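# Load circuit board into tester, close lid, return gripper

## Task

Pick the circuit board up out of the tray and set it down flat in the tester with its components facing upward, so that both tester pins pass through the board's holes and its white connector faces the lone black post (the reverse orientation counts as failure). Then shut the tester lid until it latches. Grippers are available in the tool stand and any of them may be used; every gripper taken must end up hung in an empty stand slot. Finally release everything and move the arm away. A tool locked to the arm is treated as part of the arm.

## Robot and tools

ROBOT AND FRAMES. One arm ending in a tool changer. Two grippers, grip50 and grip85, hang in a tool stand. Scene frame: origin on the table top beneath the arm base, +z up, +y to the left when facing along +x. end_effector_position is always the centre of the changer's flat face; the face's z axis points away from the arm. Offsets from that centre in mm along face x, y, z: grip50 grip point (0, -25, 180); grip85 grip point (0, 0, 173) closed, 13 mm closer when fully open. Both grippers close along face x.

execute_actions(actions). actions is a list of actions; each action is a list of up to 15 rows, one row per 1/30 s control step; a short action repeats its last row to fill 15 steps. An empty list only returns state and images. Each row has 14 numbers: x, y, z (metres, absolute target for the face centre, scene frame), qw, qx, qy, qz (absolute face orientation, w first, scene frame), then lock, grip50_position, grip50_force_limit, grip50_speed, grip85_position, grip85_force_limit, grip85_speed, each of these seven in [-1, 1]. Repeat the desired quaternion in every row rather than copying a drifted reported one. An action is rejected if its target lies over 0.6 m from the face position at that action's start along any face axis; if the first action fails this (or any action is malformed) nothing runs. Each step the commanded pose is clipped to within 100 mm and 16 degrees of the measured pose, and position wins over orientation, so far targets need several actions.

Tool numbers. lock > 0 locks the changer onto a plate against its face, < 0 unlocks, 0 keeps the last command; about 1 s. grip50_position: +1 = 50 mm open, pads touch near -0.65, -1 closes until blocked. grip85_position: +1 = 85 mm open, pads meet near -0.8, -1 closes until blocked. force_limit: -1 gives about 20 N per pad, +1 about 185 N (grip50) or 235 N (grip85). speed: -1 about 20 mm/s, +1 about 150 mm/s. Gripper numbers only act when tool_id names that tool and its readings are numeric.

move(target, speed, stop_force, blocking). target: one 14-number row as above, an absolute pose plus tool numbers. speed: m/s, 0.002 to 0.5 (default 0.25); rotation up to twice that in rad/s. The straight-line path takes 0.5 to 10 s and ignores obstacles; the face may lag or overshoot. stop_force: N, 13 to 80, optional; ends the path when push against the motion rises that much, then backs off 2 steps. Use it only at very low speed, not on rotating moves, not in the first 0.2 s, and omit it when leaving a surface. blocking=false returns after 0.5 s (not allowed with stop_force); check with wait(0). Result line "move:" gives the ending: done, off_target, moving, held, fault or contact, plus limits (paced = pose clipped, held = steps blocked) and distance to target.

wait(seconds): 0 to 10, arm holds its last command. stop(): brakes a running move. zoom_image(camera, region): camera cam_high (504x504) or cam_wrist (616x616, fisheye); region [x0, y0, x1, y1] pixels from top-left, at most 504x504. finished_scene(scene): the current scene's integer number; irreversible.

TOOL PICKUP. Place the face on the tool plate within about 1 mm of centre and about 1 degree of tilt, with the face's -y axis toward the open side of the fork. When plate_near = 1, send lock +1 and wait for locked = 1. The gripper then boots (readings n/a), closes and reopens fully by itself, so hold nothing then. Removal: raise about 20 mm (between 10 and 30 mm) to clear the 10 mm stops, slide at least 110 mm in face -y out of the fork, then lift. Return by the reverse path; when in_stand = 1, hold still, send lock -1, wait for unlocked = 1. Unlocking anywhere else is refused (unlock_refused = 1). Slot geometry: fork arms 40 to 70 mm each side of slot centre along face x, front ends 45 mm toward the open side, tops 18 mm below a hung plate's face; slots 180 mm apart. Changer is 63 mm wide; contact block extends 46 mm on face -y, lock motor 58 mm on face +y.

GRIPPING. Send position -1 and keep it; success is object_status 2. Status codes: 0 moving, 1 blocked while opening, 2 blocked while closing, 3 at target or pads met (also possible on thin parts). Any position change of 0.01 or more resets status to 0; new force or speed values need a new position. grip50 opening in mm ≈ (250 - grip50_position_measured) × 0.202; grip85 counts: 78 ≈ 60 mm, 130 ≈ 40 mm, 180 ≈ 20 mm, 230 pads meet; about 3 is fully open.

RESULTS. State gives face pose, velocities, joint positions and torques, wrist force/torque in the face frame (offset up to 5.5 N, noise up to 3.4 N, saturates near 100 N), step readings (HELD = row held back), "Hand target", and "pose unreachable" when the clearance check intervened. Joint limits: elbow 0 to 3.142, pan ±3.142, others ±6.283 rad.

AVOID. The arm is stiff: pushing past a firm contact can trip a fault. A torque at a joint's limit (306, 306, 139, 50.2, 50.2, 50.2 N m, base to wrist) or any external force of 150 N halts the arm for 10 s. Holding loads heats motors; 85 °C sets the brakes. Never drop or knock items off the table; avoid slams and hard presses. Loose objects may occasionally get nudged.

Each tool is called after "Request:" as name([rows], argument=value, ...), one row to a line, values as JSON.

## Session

Request:
execute_actions(actions=[])

Scene clock: 0.00 s.
end_effector_position=(+0.9951, +0.4037, +0.3599) locked=0 unlocked=1 plate_near=0 in_stand=0 unlock_refused=0 tool_id=none grip50_position_measured=n/a grip50_object_status=n/a grip85_position_measured=n/a grip85_object_status=n/a end_effector_quat_wxyz=(+0.189, +0.598, -0.519, +0.581) end_effector_velocity=(+0.000, -0.000, -0.000) end_effector_angular_velocity=(+0.000, -0.000, -0.001)
Joint positions: [ 0.38  -0.767  1.266 -2.595 -2.845  2.998]
Joint velocities: [-0.     0.     0.    -0.     0.     0.001]
Joint torques (N m, as the arm reports them, + toward a larger angle): no reading
Motor temperatures (°C, as the motors report them): [28 25 30 33 35 28]
Wrist force (N, on the end effector, along its own x y z axes, offset not removed): no reading
Wrist torque (N m, same axes, about the end effector's origin, offset not removed): no reading
Hand target: +0.995, +0.404, +0.360; +0.189, +0.598, -0.519, +0.581

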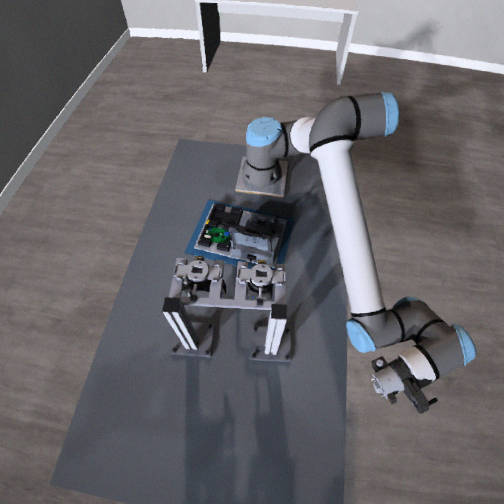

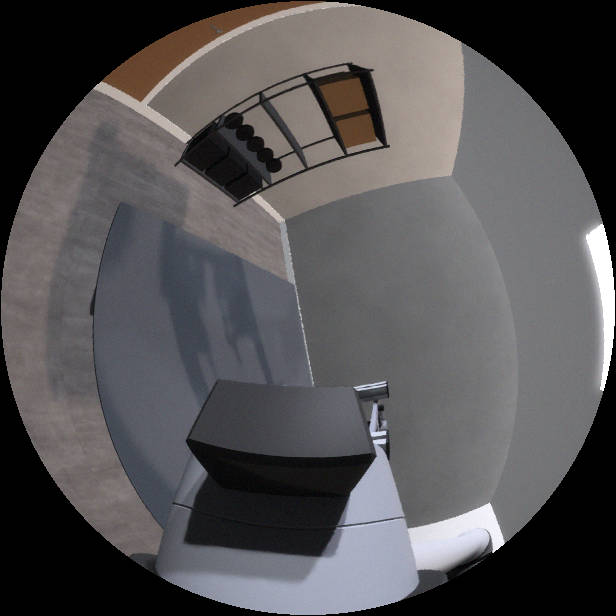

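Request:
move(target=[0.88,0.33,0.55,0,0.866,-0.5,0,0,1,0,0,1,0,0], speed=0.35)

Request:
move(target=[0.73,0.0,0.54,0,0.7071,0.7071,0,0,1,0,0,1,0,0], speed=0.45)

Request:
zoom_image(camera="cam_wrist", region=[160, 220, 460, 400])

Scene clock: 11.17 s.
end_effector_position=(+0.8798, +0.3301, +0.5497) locked=0 unlocked=1 plate_near=0 in_stand=0 unlock_refused=0 tool_id=none grip50_position_measured=n/a grip50_object_status=n/a grip85_position_measured=n/a grip85_object_status=n/a end_effector_quat_wxyz=(+0.000, +0.866, -0.500, +0.001) end_effector_velocity=(-0.001, -0.001, +0.002) end_effector_angular_velocity=(+0.009, +0.011, +0.004)
Joint positions: [ 0.163 -1.181  1.226 -1.617 -1.573  2.792]
Joint velocities: [-0.003  0.    -0.005  0.014  0.011 -0.007]
Joint torques (N m, as the arm reports them, + toward a larger angle): [-10.15 -78.38 -56.84  -1.99   2.45  -3.32]
Motor temperatures (°C, as the motors report them): [28 25 30 33 35 28]
Wrist force (N, on the end effector, along its own x y z axes, offset not removed): [-0.6 -1.3 -1.3]
Wrist torque (N m, same axes, about the end effector's origin, offset not removed): [0.01 -0.18 -0.14]
Hand target: +0.880, +0.330, +0.550; +0.000, +0.866, -0.500, -0.000
Off the commanded pose: 0.000 m, 0 deg.
move: done

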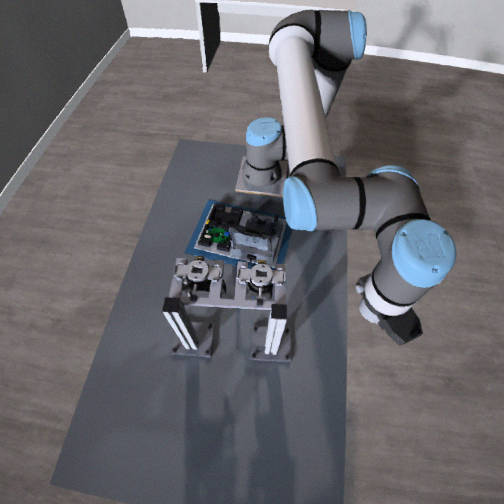

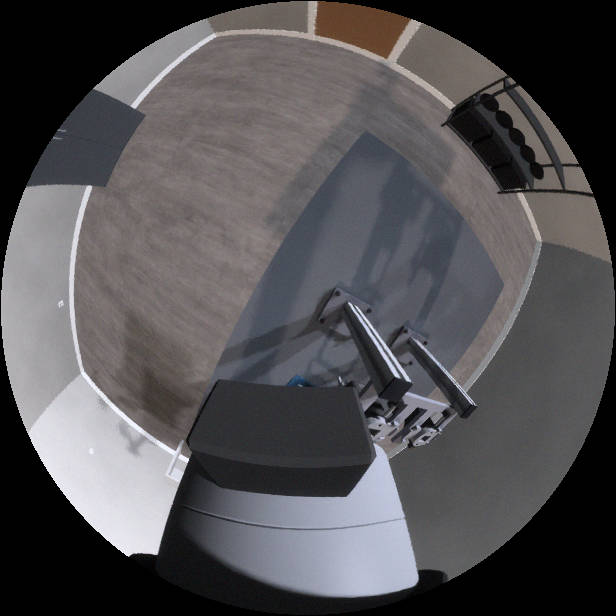

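Scene clock: 14.77 s.
end_effector_position=(+0.7298, +0.0006, +0.5399) locked=0 unlocked=1 plate_near=0 in_stand=0 unlock_refused=0 tool_id=none grip50_position_measured=n/a grip50_object_status=n/a grip85_position_measured=n/a grip85_object_status=n/a end_effector_quat_wxyz=(-0.000, +0.708, +0.707, +0.000) end_effector_velocity=(-0.001, -0.000, +0.000) end_effector_angular_velocity=(+0.001, -0.001, +0.016)
Joint positions: [-0.25  -1.533  1.674 -1.712 -1.571 -0.238]
Joint velocities: [-0.001 -0.002  0.001  0.     0.001 -0.017]
Joint torques (N m, as the arm reports them, + toward a larger angle): [ -7.11 -76.09 -41.25  -8.6    1.87  -2.53]
Motor temperatures (°C, as the motors report them): [28 25 30 33 35 28]
Wrist force (N, on the end effector, along its own x y z axes, offset not removed): [1.7 0.5 -0.3]
Wrist torque (N m, same axes, about the end effector's origin, offset not removed): [0.07 -0.35 -0.17]
Hand target: +0.730, +0.000, +0.540; -0.000, +0.707, +0.707, +0.000
Off the commanded pose: 0.001 m, 0 deg.
move: done

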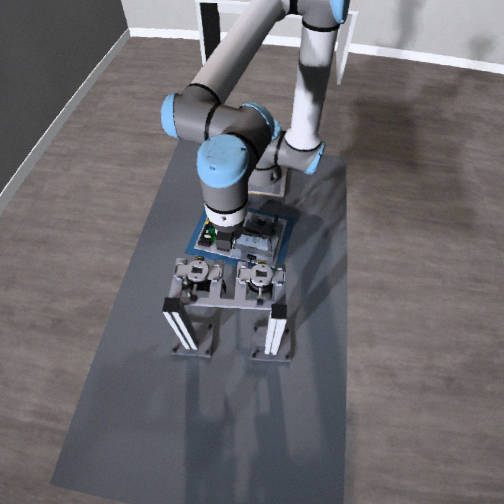

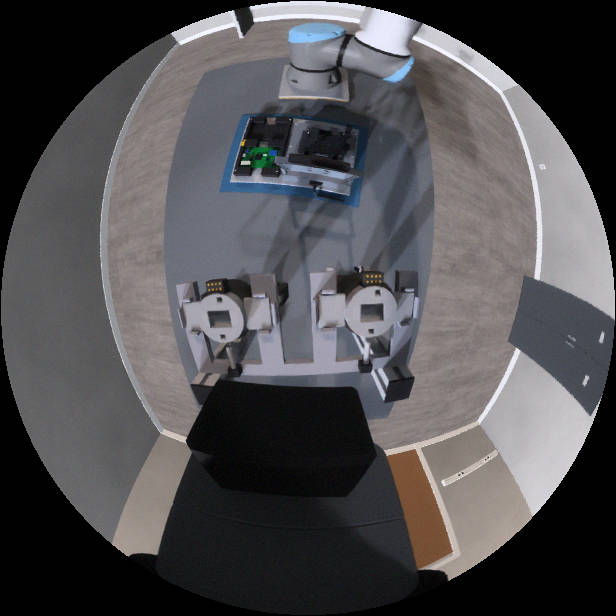

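Region (160, 220, 460, 400) of cam_wrist's 616x616 image, scaled by 1.680, with more detail than that image has; it fills the top 302 rows of this view, and the rest is white.

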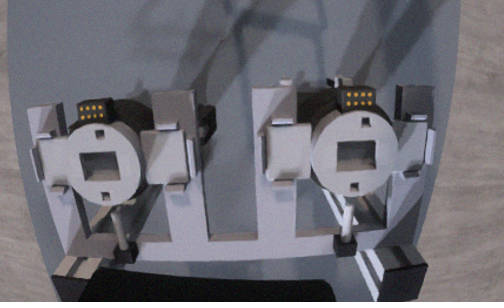

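Request:
zoom_image(camera="cam_wrist", region=[170, 265, 290, 365])

Request:
zoom_image(camera="cam_wrist", region=[310, 260, 430, 360])

Region (170, 265, 290, 365) of cam_wrist's 616x616 image, scaled by 4.200, with more detail than that image has.

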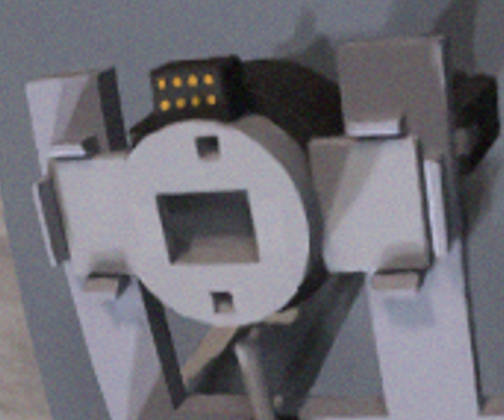

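Region (310, 260, 430, 360) of cam_wrist's 616x616 image, scaled by 4.200, with more detail than that image has.

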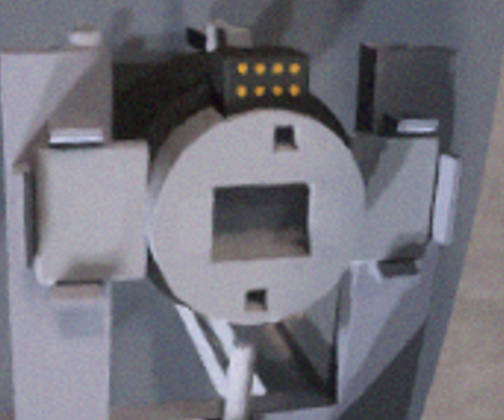

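Request:
execute_actions(actions=[])

Scene clock: 33.03 s.
end_effector_position=(+0.7297, +0.0004, +0.5399) locked=0 unlocked=1 plate_near=0 in_stand=0 unlock_refused=0 tool_id=none grip50_position_measured=n/a grip50_object_status=n/a grip85_position_measured=n/a grip85_object_status=n/a end_effector_quat_wxyz=(-0.000, +0.707, +0.707, +0.000) end_effector_velocity=(+0.000, -0.000, +0.000) end_effector_angular_velocity=(+0.000, -0.000, -0.001)
Joint positions: [-0.25  -1.533  1.675 -1.712 -1.571 -0.24 ]
Joint velocities: [-0.001  0.    -0.     0.     0.     0.001]
Joint torques (N m, as the arm reports them, + toward a larger angle): [ -9.42 -77.45 -43.58  -8.77   1.3   -2.9 ]
Motor temperatures (°C, as the motors report them): [28 25 30 33 35 28]
Wrist force (N, on the end effector, along its own x y z axes, offset not removed): [-1.1 -3.6 -1.1]
Wrist torque (N m, same axes, about the end effector's origin, offset not removed): [-0.21 -0.13 -0.18]
Hand target: +0.730, +0.000, +0.540; -0.000, +0.707, +0.707, +0.000
Off the commanded pose: 0.001 m, 0 deg.

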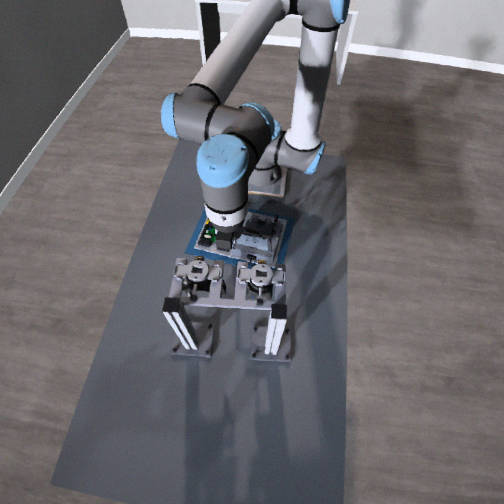

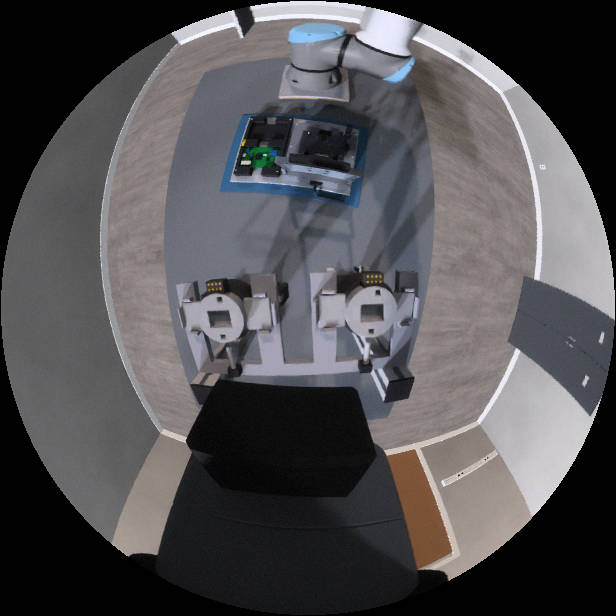

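Request:
move(target=[0.7485,-0.0945,0.54,0,0.682,0.7314,0,0,1,0,0,1,0,0], speed=0.15)

Request:
zoom_image(camera="cam_wrist", region=[240,250,360,370])

Scene clock: 42.60 s.
end_effector_position=(+0.7484, -0.0941, +0.5400) locked=0 unlocked=1 plate_near=0 in_stand=0 unlock_refused=0 tool_id=none grip50_position_measured=n/a grip50_object_status=n/a grip85_position_measured=n/a grip85_object_status=n/a end_effector_quat_wxyz=(-0.000, +0.682, +0.731, +0.000) end_effector_velocity=(+0.001, -0.000, -0.000) end_effector_angular_velocity=(+0.000, +0.000, +0.003)
Joint positions: [-0.368 -1.492  1.631 -1.709 -1.572 -0.427]
Joint velocities: [-0.     0.002 -0.001 -0.     0.    -0.003]
Joint torques (N m, as the arm reports them, + toward a larger angle): [ -7.41 -48.54 -60.34  -1.85   1.21  -3.19]
Motor temperatures (°C, as the motors report them): [28 25 31 33 35 28]
Wrist force (N, on the end effector, along its own x y z axes, offset not removed): [-1.0 -0.5 -1.7]
Wrist torque (N m, same axes, about the end effector's origin, offset not removed): [0.04 -0.29 0.05]
Hand target: +0.748, -0.094, +0.540; -0.000, +0.682, +0.731, +0.000
Off the commanded pose: 0.000 m, 0 deg.
move: done

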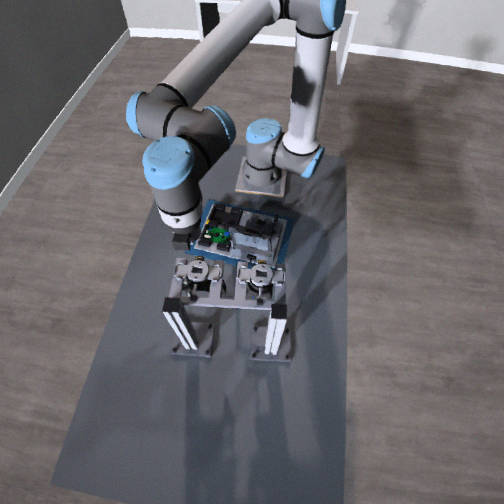

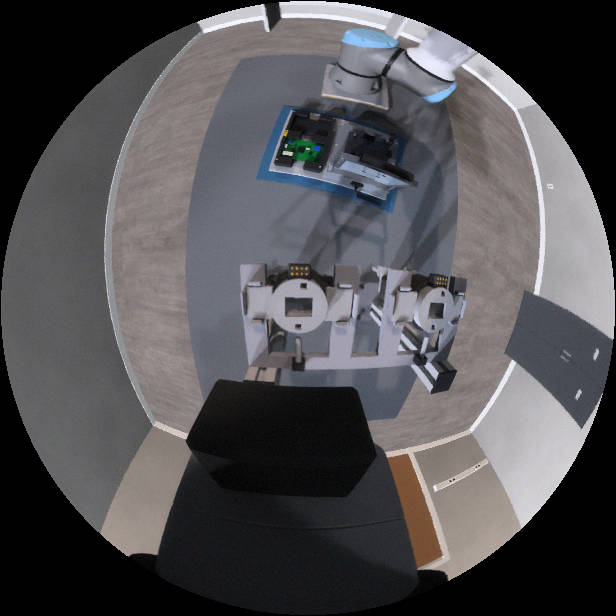

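Region (240, 250, 360, 370) of cam_wrist's 616x616 image, scaled by 4.200, with more detail than that image has.

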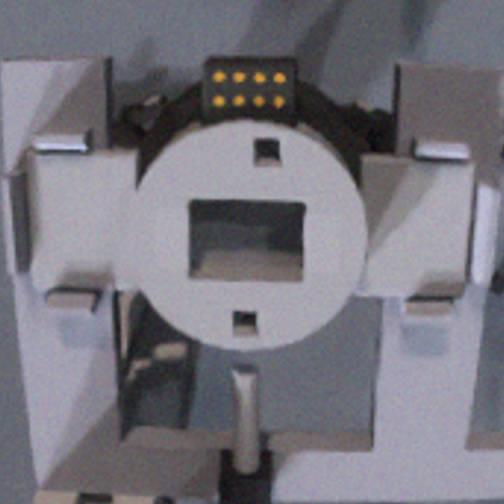

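Request:
move(target=[0.75,-0.093,0.385,0,0.6794,0.7337,0,0,1,0,0,1,0,0], speed=0.15)

Request:
move(target=[0.75,-0.093,0.3595,0,0.6794,0.7337,0,0,1,0,0,1,0,0], speed=0.006, stop_force=15)

Scene clock: 54.70 s.
end_effector_position=(+0.7499, -0.0930, +0.3854) locked=0 unlocked=1 plate_near=0 in_stand=0 unlock_refused=0 tool_id=none grip50_position_measured=n/a grip50_object_status=n/a grip85_position_measured=n/a grip85_object_status=n/a end_effector_quat_wxyz=(-0.000, +0.679, +0.734, -0.000) end_effector_velocity=(+0.000, +0.001, -0.003) end_effector_angular_velocity=(+0.000, +0.000, +0.000)
Joint positions: [-0.366 -1.421  1.832 -1.982 -1.572 -0.432]
Joint velocities: [ 0.001  0.003  0.003 -0.005  0.     0.   ]
Joint torques (N m, as the arm reports them, + toward a larger angle): [  7.79 -52.06 -37.86  -8.53  -1.49  -2.7 ]
Motor temperatures (°C, as the motors report them): [28 25 31 33 35 28]
Wrist force (N, on the end effector, along its own x y z axes, offset not removed): [0.5 0.4 -0.6]
Wrist torque (N m, same axes, about the end effector's origin, offset not removed): [0.10 -0.34 -0.07]
Hand target: +0.750, -0.093, +0.385; +0.000, +0.679, +0.734, -0.000
Off the commanded pose: 0.000 m, 0 deg.
move: done

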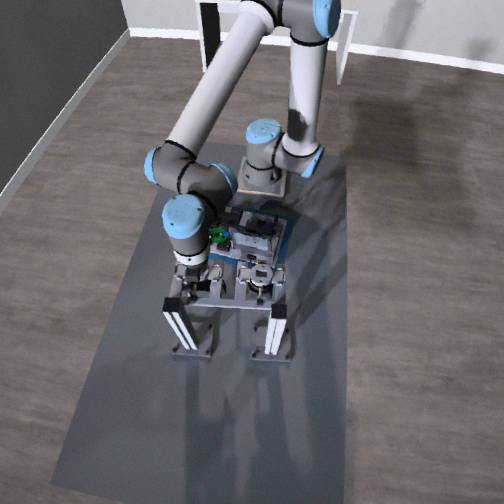

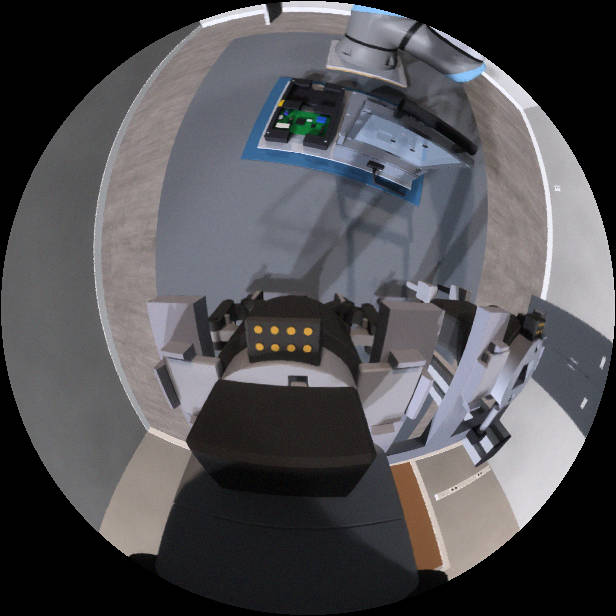

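Scene clock: 57.60 s.
end_effector_position=(+0.7500, -0.0930, +0.3703) locked=0 unlocked=1 plate_near=0 in_stand=0 unlock_refused=0 tool_id=none grip50_position_measured=n/a grip50_object_status=n/a grip85_position_measured=n/a grip85_object_status=n/a end_effector_quat_wxyz=(+0.000, +0.679, +0.734, +0.000) end_effector_velocity=(-0.001, +0.001, +0.000) end_effector_angular_velocity=(+0.002, +0.004, +0.000)
Joint positions: [-0.366 -1.41   1.849 -2.01  -1.572 -0.432]
Joint velocities: [ 0.001 -0.    -0.001  0.006  0.     0.   ]
Joint torques (N m, as the arm reports them, + toward a larger angle): [  3.79 -63.44 -35.19   1.51  -0.46  -2.85]
Motor temperatures (°C, as the motors report them): [28 25 31 33 35 28]
Wrist force (N, on the end effector, along its own x y z axes, offset not removed): [-0.9 3.4 -32.6]
Wrist torque (N m, same axes, about the end effector's origin, offset not removed): [0.17 0.09 -0.10]
Hand target: +0.750, -0.093, +0.371; +0.000, +0.679, +0.734, +0.000
Off the commanded pose: 0.011 m, 0 deg.
move: contact

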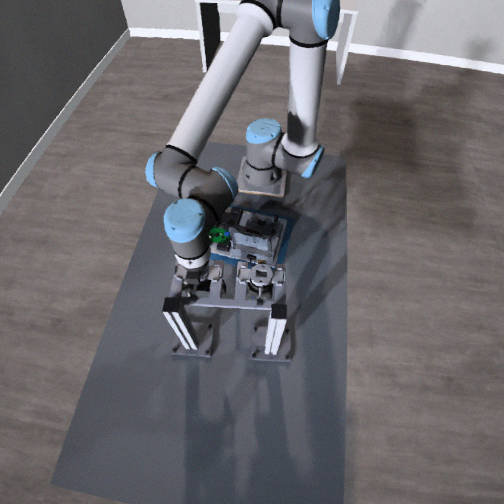

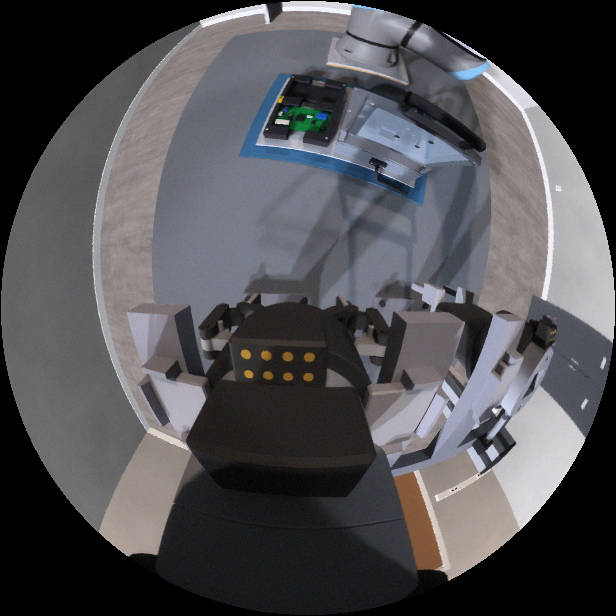

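Request:
wait(seconds=0)

Request:
zoom_image(camera="cam_wrist", region=[200,300,380,440])

Scene clock: 62.50 s.
end_effector_position=(+0.7500, -0.0930, +0.3706) locked=0 unlocked=1 plate_near=0 in_stand=0 unlock_refused=0 tool_id=none grip50_position_measured=n/a grip50_object_status=n/a grip85_position_measured=n/a grip85_object_status=n/a end_effector_quat_wxyz=(+0.000, +0.679, +0.734, -0.000) end_effector_velocity=(-0.000, +0.001, +0.001) end_effector_angular_velocity=(-0.000, -0.001, +0.001)
Joint positions: [-0.366 -1.41   1.848 -2.009 -1.572 -0.432]
Joint velocities: [ 0.001 -0.001  0.    -0.001  0.    -0.001]
Joint torques (N m, as the arm reports them, + toward a larger angle): [  2.65 -79.65 -47.03  -5.63  -0.15  -1.69]
Motor temperatures (°C, as the motors report them): [28 25 31 33 35 28]
Wrist force (N, on the end effector, along its own x y z axes, offset not removed): [-0.1 -0.7 -10.6]
Wrist torque (N m, same axes, about the end effector's origin, offset not removed): [-0.02 -0.19 -0.15]
Hand target: +0.750, -0.093, +0.371; +0.000, +0.679, +0.734, +0.000
Off the commanded pose: 0.011 m, 0 deg.

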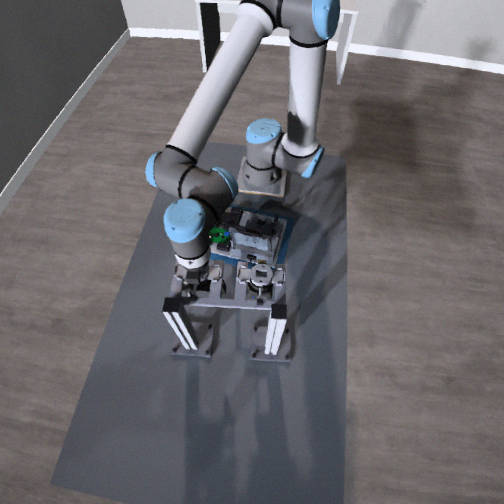

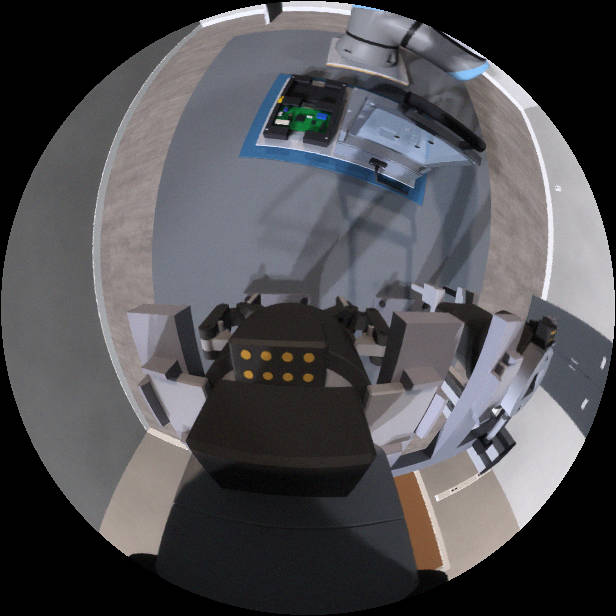

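Region (200, 300, 380, 440) of cam_wrist's 616x616 image, scaled by 2.800, with more detail than that image has.

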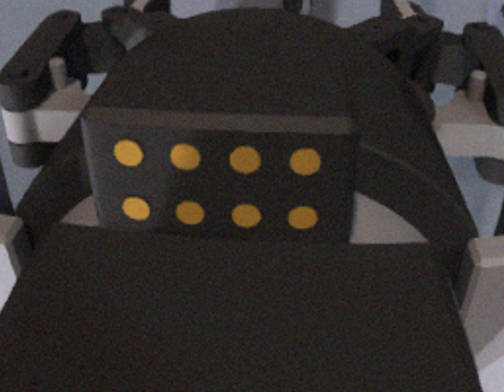

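Request:
move(target=[0.7505,-0.0942,0.373,0,0.6794,0.7337,0,0,1,0,0,1,0,0], speed=0.01)

Request:
move(target=[0.7505,-0.0942,0.3595,0,0.6794,0.7337,0,0,1,0,0,1,0,0], speed=0.004, stop_force=15)

Scene clock: 68.00 s.
end_effector_position=(+0.7505, -0.0941, +0.3729) locked=0 unlocked=1 plate_near=0 in_stand=0 unlock_refused=0 tool_id=none grip50_position_measured=n/a grip50_object_status=n/a grip85_position_measured=n/a grip85_object_status=n/a end_effector_quat_wxyz=(+0.000, +0.679, +0.734, -0.000) end_effector_velocity=(-0.000, -0.003, +0.000) end_effector_angular_velocity=(+0.001, +0.002, -0.003)
Joint positions: [-0.367 -1.411  1.845 -2.005 -1.572 -0.433]
Joint velocities: [-0.004  0.001 -0.002  0.002  0.    -0.001]
Joint torques (N m, as the arm reports them, + toward a larger angle): [-12.06 -86.61 -53.19  -1.4    0.24  -3.22]
Motor temperatures (°C, as the motors report them): [28 25 31 33 35 28]
Wrist force (N, on the end effector, along its own x y z axes, offset not removed): [0.1 -1.5 -1.2]
Wrist torque (N m, same axes, about the end effector's origin, offset not removed): [-0.08 -0.18 -0.14]
Hand target: +0.751, -0.094, +0.373; -0.000, +0.679, +0.734, +0.000
Off the commanded pose: 0.000 m, 0 deg.
move: done

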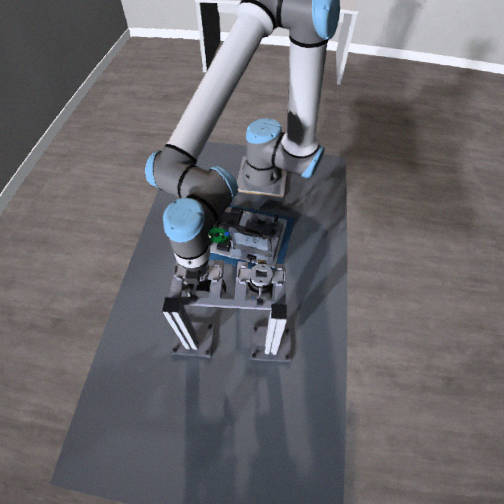

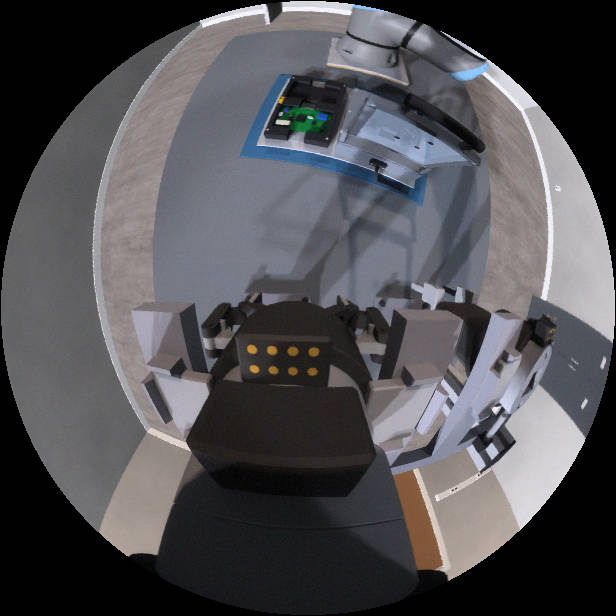

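Scene clock: 71.53 s.
end_effector_position=(+0.7505, -0.0942, +0.3603) locked=0 unlocked=1 plate_near=1 in_stand=1 unlock_refused=0 tool_id=none grip50_position_measured=n/a grip50_object_status=n/a grip85_position_measured=n/a grip85_object_status=n/a end_effector_quat_wxyz=(+0.000, +0.679, +0.734, +0.000) end_effector_velocity=(-0.000, -0.000, +0.000) end_effector_angular_velocity=(+0.000, +0.002, -0.002)
Joint positions: [-0.367 -1.402  1.858 -2.027 -1.572 -0.433]
Joint velocities: [-0.    -0.    -0.001  0.004 -0.     0.002]
Joint torques (N m, as the arm reports them, + toward a larger angle): [ -1.12 -46.93 -36.97   0.42   2.43  -2.45]
Motor temperatures (°C, as the motors report them): [28 25 31 33 35 28]
Wrist force (N, on the end effector, along its own x y z axes, offset not removed): [-11.8 -14.4 -36.5]
Wrist torque (N m, same axes, about the end effector's origin, offset not removed): [0.94 -0.42 -0.55]
Hand target: +0.751, -0.094, +0.361; +0.000, +0.679, +0.734, +0.000
Off the commanded pose: 0.001 m, 0 deg.
move: contact

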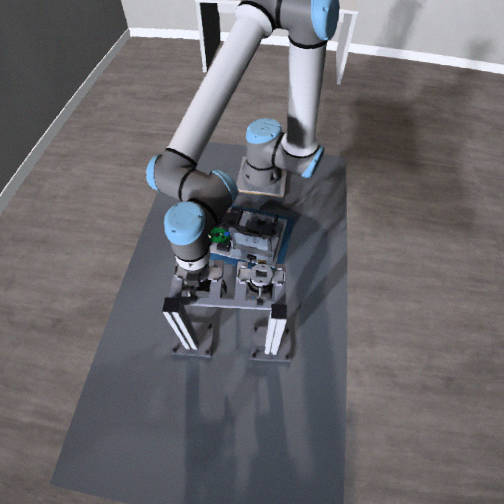

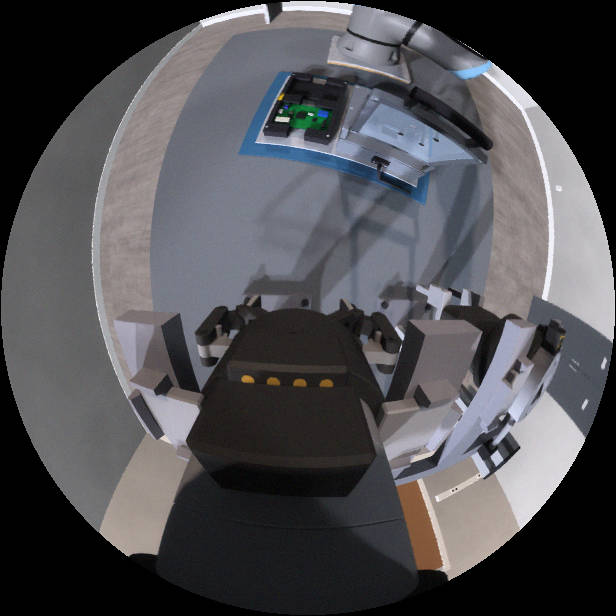

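Request:
execute_actions([
  [[0.7502,-0.0945,0.3608,0,0.6794,0.7337,0,1,1,0,0,1,0,0]],
  [[0.7502,-0.0945,0.3608,0,0.6794,0.7337,0,1,1,0,0,1,0,0]],
  [[0.7502,-0.0945,0.3608,0,0.6794,0.7337,0,1,1,0,0,1,0,0]],
])

Scene clock: 75.57 s.
end_effector_position=(+0.7502, -0.0945, +0.3608) locked=1 unlocked=0 plate_near=1 in_stand=1 unlock_refused=0 tool_id=grip85 grip50_position_measured=n/a grip50_object_status=n/a grip85_position_measured=n/a grip85_object_status=n/a end_effector_quat_wxyz=(-0.000, +0.679, +0.734, +0.000) end_effector_velocity=(+0.000, +0.000, +0.000) end_effector_angular_velocity=(-0.000, +0.000, +0.001)
Joint positions: [-0.368 -1.402  1.858 -2.026 -1.572 -0.434]
Joint velocities: [ 0.     0.    -0.     0.    -0.    -0.001]
Joint torques (N m, as the arm reports them, + toward a larger angle): [-11.55 -93.61 -40.6   -1.21  -3.62   5.11]
Motor temperatures (°C, as the motors report them): [28 25 31 33 35 28]
Wrist force (N, on the end effector, along its own x y z axes, offset not removed): [-2.9 28.4 -6.3]
Wrist torque (N m, same axes, about the end effector's origin, offset not removed): [-0.33 -0.79 -1.78]
Hand target: +0.750, -0.095, +0.361; -0.000, +0.679, +0.734, +0.000
Off the commanded pose: 0.000 m, 0 deg.
Step readings (end_effector_position; steps 1 to 15: 1st action; 16 to 30: 2nd action; 31 to 45: 3rd action):
0: (+0.7505, -0.0943, +0.3606)
1: (+0.7505, -0.0943, +0.3606)
2: (+0.7505, -0.0943, +0.3606)
4: (+0.7504, -0.0944, +0.3607)
8: (+0.7503, -0.0944, +0.3608)
15: (+0.7502, -0.0944, +0.3608)
16: (+0.7502, -0.0944, +0.3608)
17: (+0.7502, -0.0944, +0.3608)
19: (+0.7502, -0.0945, +0.3608)
23: (+0.7502, -0.0945, +0.3608)
30: (+0.7502, -0.0945, +0.3608)
31: (+0.7502, -0.0945, +0.3608)
32: (+0.7502, -0.0945, +0.3608)
34: (+0.7502, -0.0945, +0.3608)
38: (+0.7502, -0.0945, +0.3608)
45: end_effector_position above

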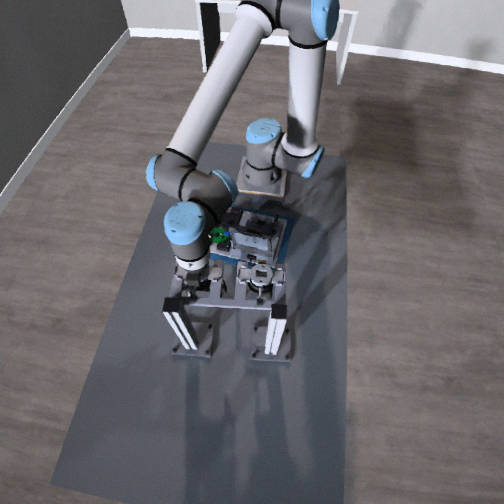

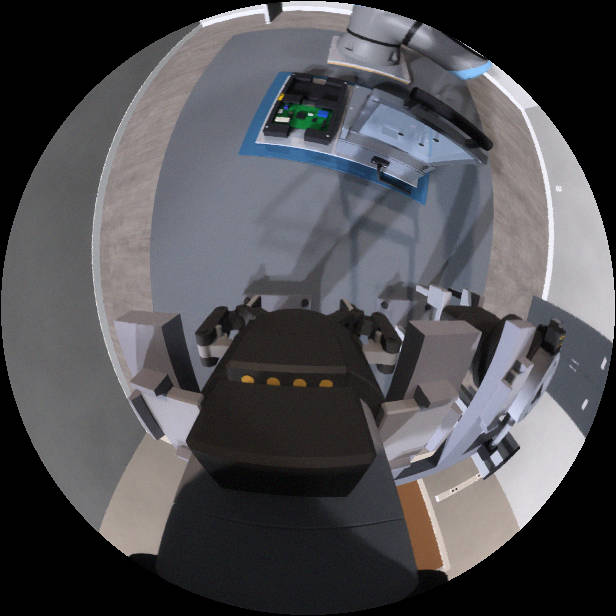

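Request:
move(target=[0.7505,-0.0945,0.381,0,0.6765,0.7364,0,0,1,0,0,1,0,0], speed=0.03)

Request:
move(target=[0.631,-0.1047,0.381,0,0.6765,0.7364,0,0,1,0,0,1,0,0], speed=0.08)

Scene clock: 82.50 s.
end_effector_position=(+0.7505, -0.0946, +0.3807) locked=1 unlocked=0 plate_near=1 in_stand=0 unlock_refused=0 tool_id=grip85 grip50_position_measured=n/a grip50_object_status=n/a grip85_position_measured=3 grip85_object_status=3 end_effector_quat_wxyz=(+0.000, +0.677, +0.736, -0.000) end_effector_velocity=(+0.000, +0.001, +0.002) end_effector_angular_velocity=(+0.001, +0.001, +0.002)
Joint positions: [-0.367 -1.416  1.836 -1.991 -1.572 -0.441]
Joint velocities: [ 0.001 -0.001 -0.003  0.004  0.    -0.002]
Joint torques (N m, as the arm reports them, + toward a larger angle): [ 11.03 -91.68 -63.    -3.78   1.27  -2.25]
Motor temperatures (°C, as the motors report them): [28 25 31 33 35 28]
Wrist force (N, on the end effector, along its own x y z axes, offset not removed): [0.4 -5.1 -1.1]
Wrist torque (N m, same axes, about the end effector's origin, offset not removed): [-0.29 -0.32 0.05]
Hand target: +0.751, -0.095, +0.381; +0.000, +0.677, +0.736, +0.000
Off the commanded pose: 0.000 m, 0 deg.
move: done

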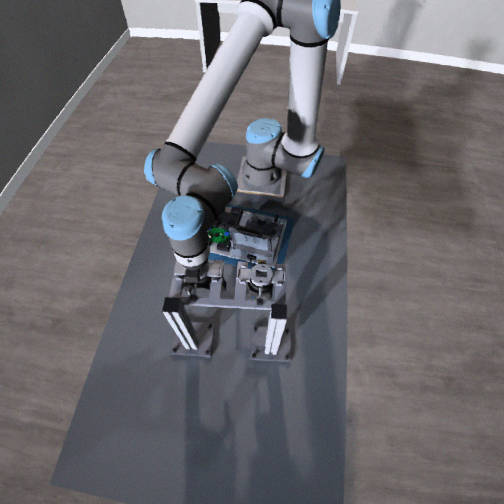

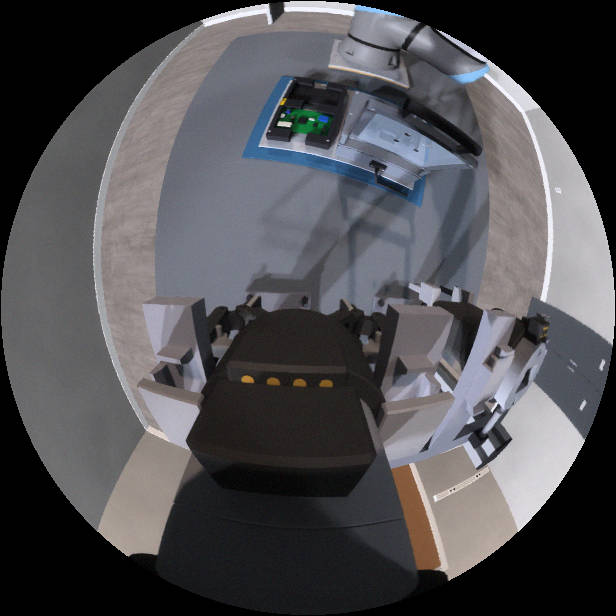

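Scene clock: 84.47 s.
end_effector_position=(+0.6313, -0.1045, +0.3809) locked=1 unlocked=0 plate_near=1 in_stand=0 unlock_refused=0 tool_id=grip85 grip50_position_measured=n/a grip50_object_status=n/a grip85_position_measured=3 grip85_object_status=3 end_effector_quat_wxyz=(-0.000, +0.677, +0.736, +0.000) end_effector_velocity=(-0.003, -0.001, +0.001) end_effector_angular_velocity=(-0.000, -0.001, -0.001)
Joint positions: [-0.449 -1.608  2.041 -2.003 -1.572 -0.524]
Joint velocities: [-0.003 -0.006  0.004  0.     0.    -0.002]
Joint torques (N m, as the arm reports them, + toward a larger angle): [-10.46 -73.89 -44.13  -3.62   1.53  -2.89]
Motor temperatures (°C, as the motors report them): [28 25 31 33 35 28]
Wrist force (N, on the end effector, along its own x y z axes, offset not removed): [-1.8 0.3 0.0]
Wrist torque (N m, same axes, about the end effector's origin, offset not removed): [0.06 -0.10 -0.11]
Hand target: +0.631, -0.105, +0.381; -0.000, +0.677, +0.736, +0.000
Off the commanded pose: 0.000 m, 0 deg.
move: done

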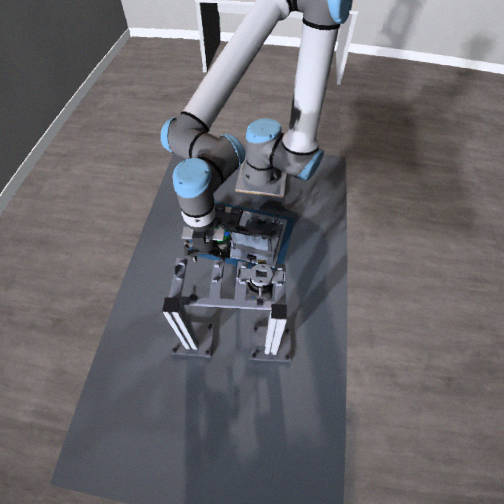

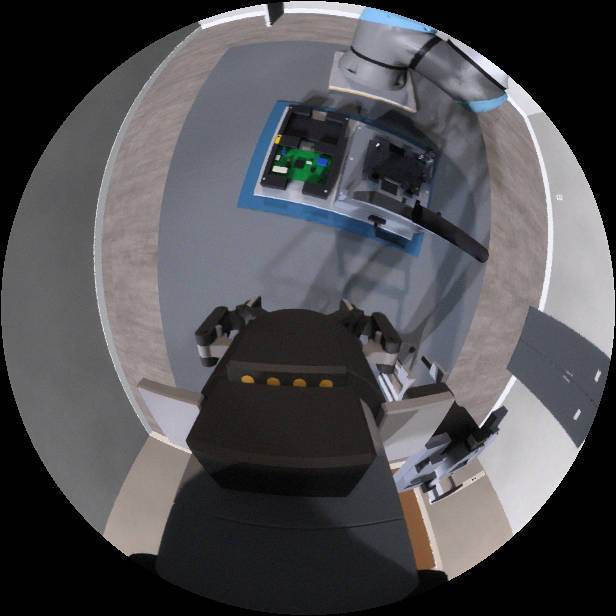

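Request:
zoom_image(camera="cam_wrist", region=[240,90,450,270])

Region (240, 90, 450, 270) of cam_wrist's 616x616 image, scaled by 2.400, with more detail than that image has; it fills the top 432 rows of this view, and the rest is white.

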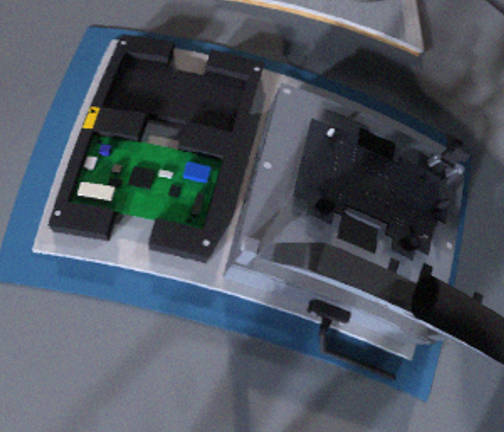

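Request:
move(target=[0.60,-0.10,0.47,0,0.72,0.694,0,0,1,0,0,1,0,0], speed=0.2)

Request:
move(target=[0.50,-0.06,0.47,0,0.7547,0.6561,0,0,1,0,0,1,0,0], speed=0.2)

Request:
zoom_image(camera="cam_wrist", region=[220,140,420,300])

Scene clock: 97.00 s.
end_effector_position=(+0.6002, -0.1000, +0.4697) locked=1 unlocked=0 plate_near=1 in_stand=0 unlock_refused=0 tool_id=grip85 grip50_position_measured=n/a grip50_object_status=n/a grip85_position_measured=3 grip85_object_status=3 end_effector_quat_wxyz=(+0.000, +0.720, +0.694, +0.000) end_effector_velocity=(-0.001, -0.000, +0.002) end_effector_angular_velocity=(-0.000, +0.000, -0.003)
Joint positions: [-0.465 -1.718  1.974 -1.827 -1.572 -0.418]
Joint velocities: [-0.    -0.002 -0.002  0.005 -0.     0.003]
Joint torques (N m, as the arm reports them, + toward a larger angle): [-11.8  -67.97 -64.4   -3.12  -2.33   3.42]
Motor temperatures (°C, as the motors report them): [28 25 31 33 35 28]
Wrist force (N, on the end effector, along its own x y z axes, offset not removed): [-0.5 -2.7 -0.2]
Wrist torque (N m, same axes, about the end effector's origin, offset not removed): [-0.15 -0.15 -0.11]
Hand target: +0.600, -0.100, +0.470; -0.000, +0.720, +0.694, +0.000
Off the commanded pose: 0.000 m, 0 deg.
move: done

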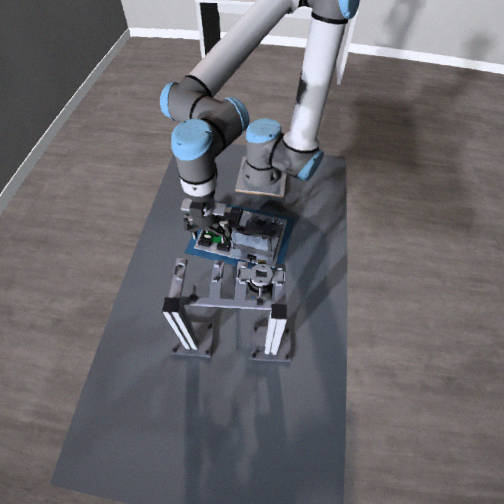

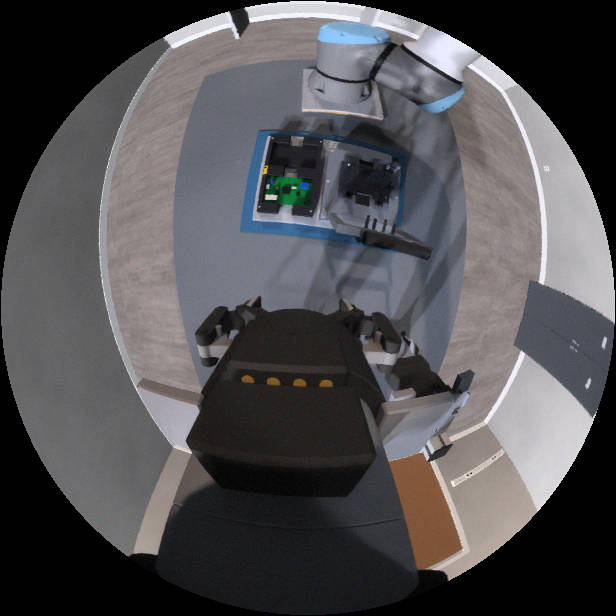

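Scene clock: 98.20 s.
end_effector_position=(+0.5003, -0.0600, +0.4699) locked=1 unlocked=0 plate_near=1 in_stand=0 unlock_refused=0 tool_id=grip85 grip50_position_measured=n/a grip50_object_status=n/a grip85_position_measured=3 grip85_object_status=3 end_effector_quat_wxyz=(-0.000, +0.755, +0.656, -0.000) end_effector_velocity=(-0.002, +0.001, +0.000) end_effector_angular_velocity=(+0.000, +0.000, -0.003)
Joint positions: [-0.482 -1.915  2.118 -1.774 -1.572 -0.332]
Joint velocities: [-0.001 -0.004  0.002  0.002 -0.     0.002]
Joint torques (N m, as the arm reports them, + toward a larger angle): [-13.42 -51.43 -48.26  -3.75   0.35   3.57]
Motor temperatures (°C, as the motors report them): [28 25 31 33 35 28]
Wrist force (N, on the end effector, along its own x y z axes, offset not removed): [0.7 -1.6 0.0]
Wrist torque (N m, same axes, about the end effector's origin, offset not removed): [-0.07 -0.27 -0.11]
Hand target: +0.500, -0.060, +0.470; -0.000, +0.755, +0.656, +0.000
Off the commanded pose: 0.000 m, 0 deg.
move: done

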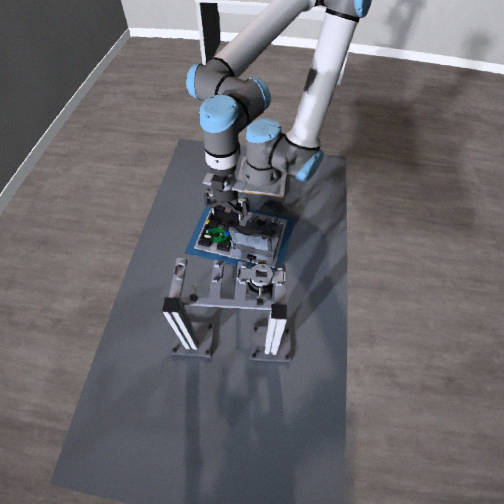

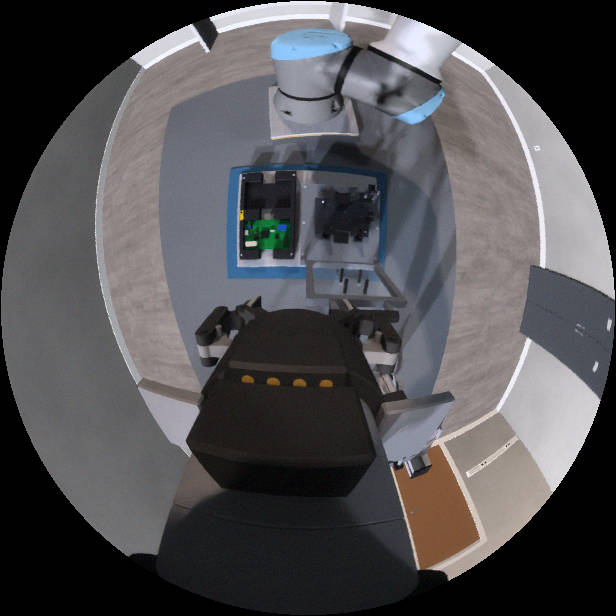

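Region (220, 140, 420, 300) of cam_wrist's 616x616 image, scaled by 2.520, with more detail than that image has; it fills the top 403 rows of this view, and the rest is white.

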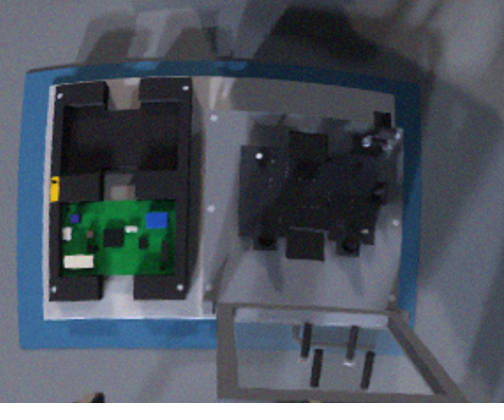

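Request:
zoom_image(camera="cam_wrist", region=[300,170,390,260])

Request:
zoom_image(camera="cam_wrist", region=[230,195,310,275])

Region (300, 170, 390, 260) of cam_wrist's 616x616 image, scaled by 5.600, with more detail than that image has.

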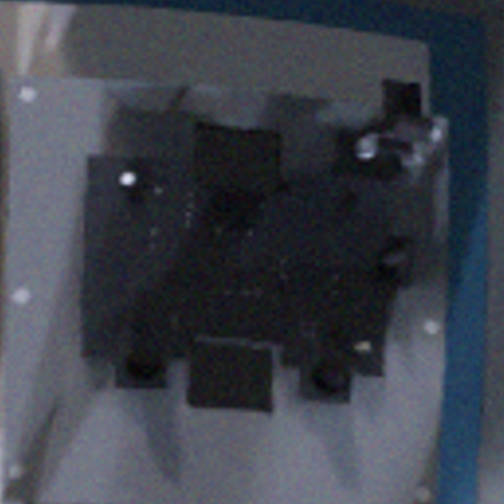

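Region (230, 195, 310, 275) of cam_wrist's 616x616 image, scaled by 6.300, with more detail than that image has.

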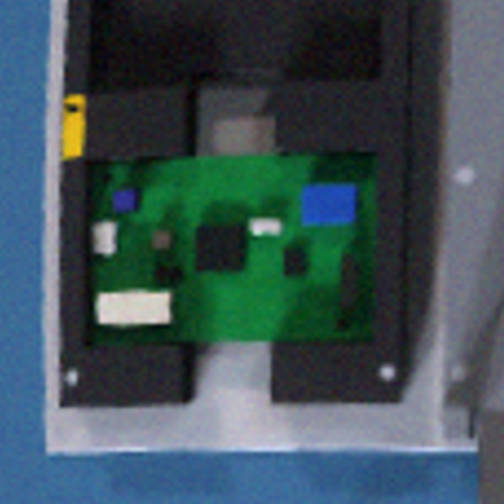

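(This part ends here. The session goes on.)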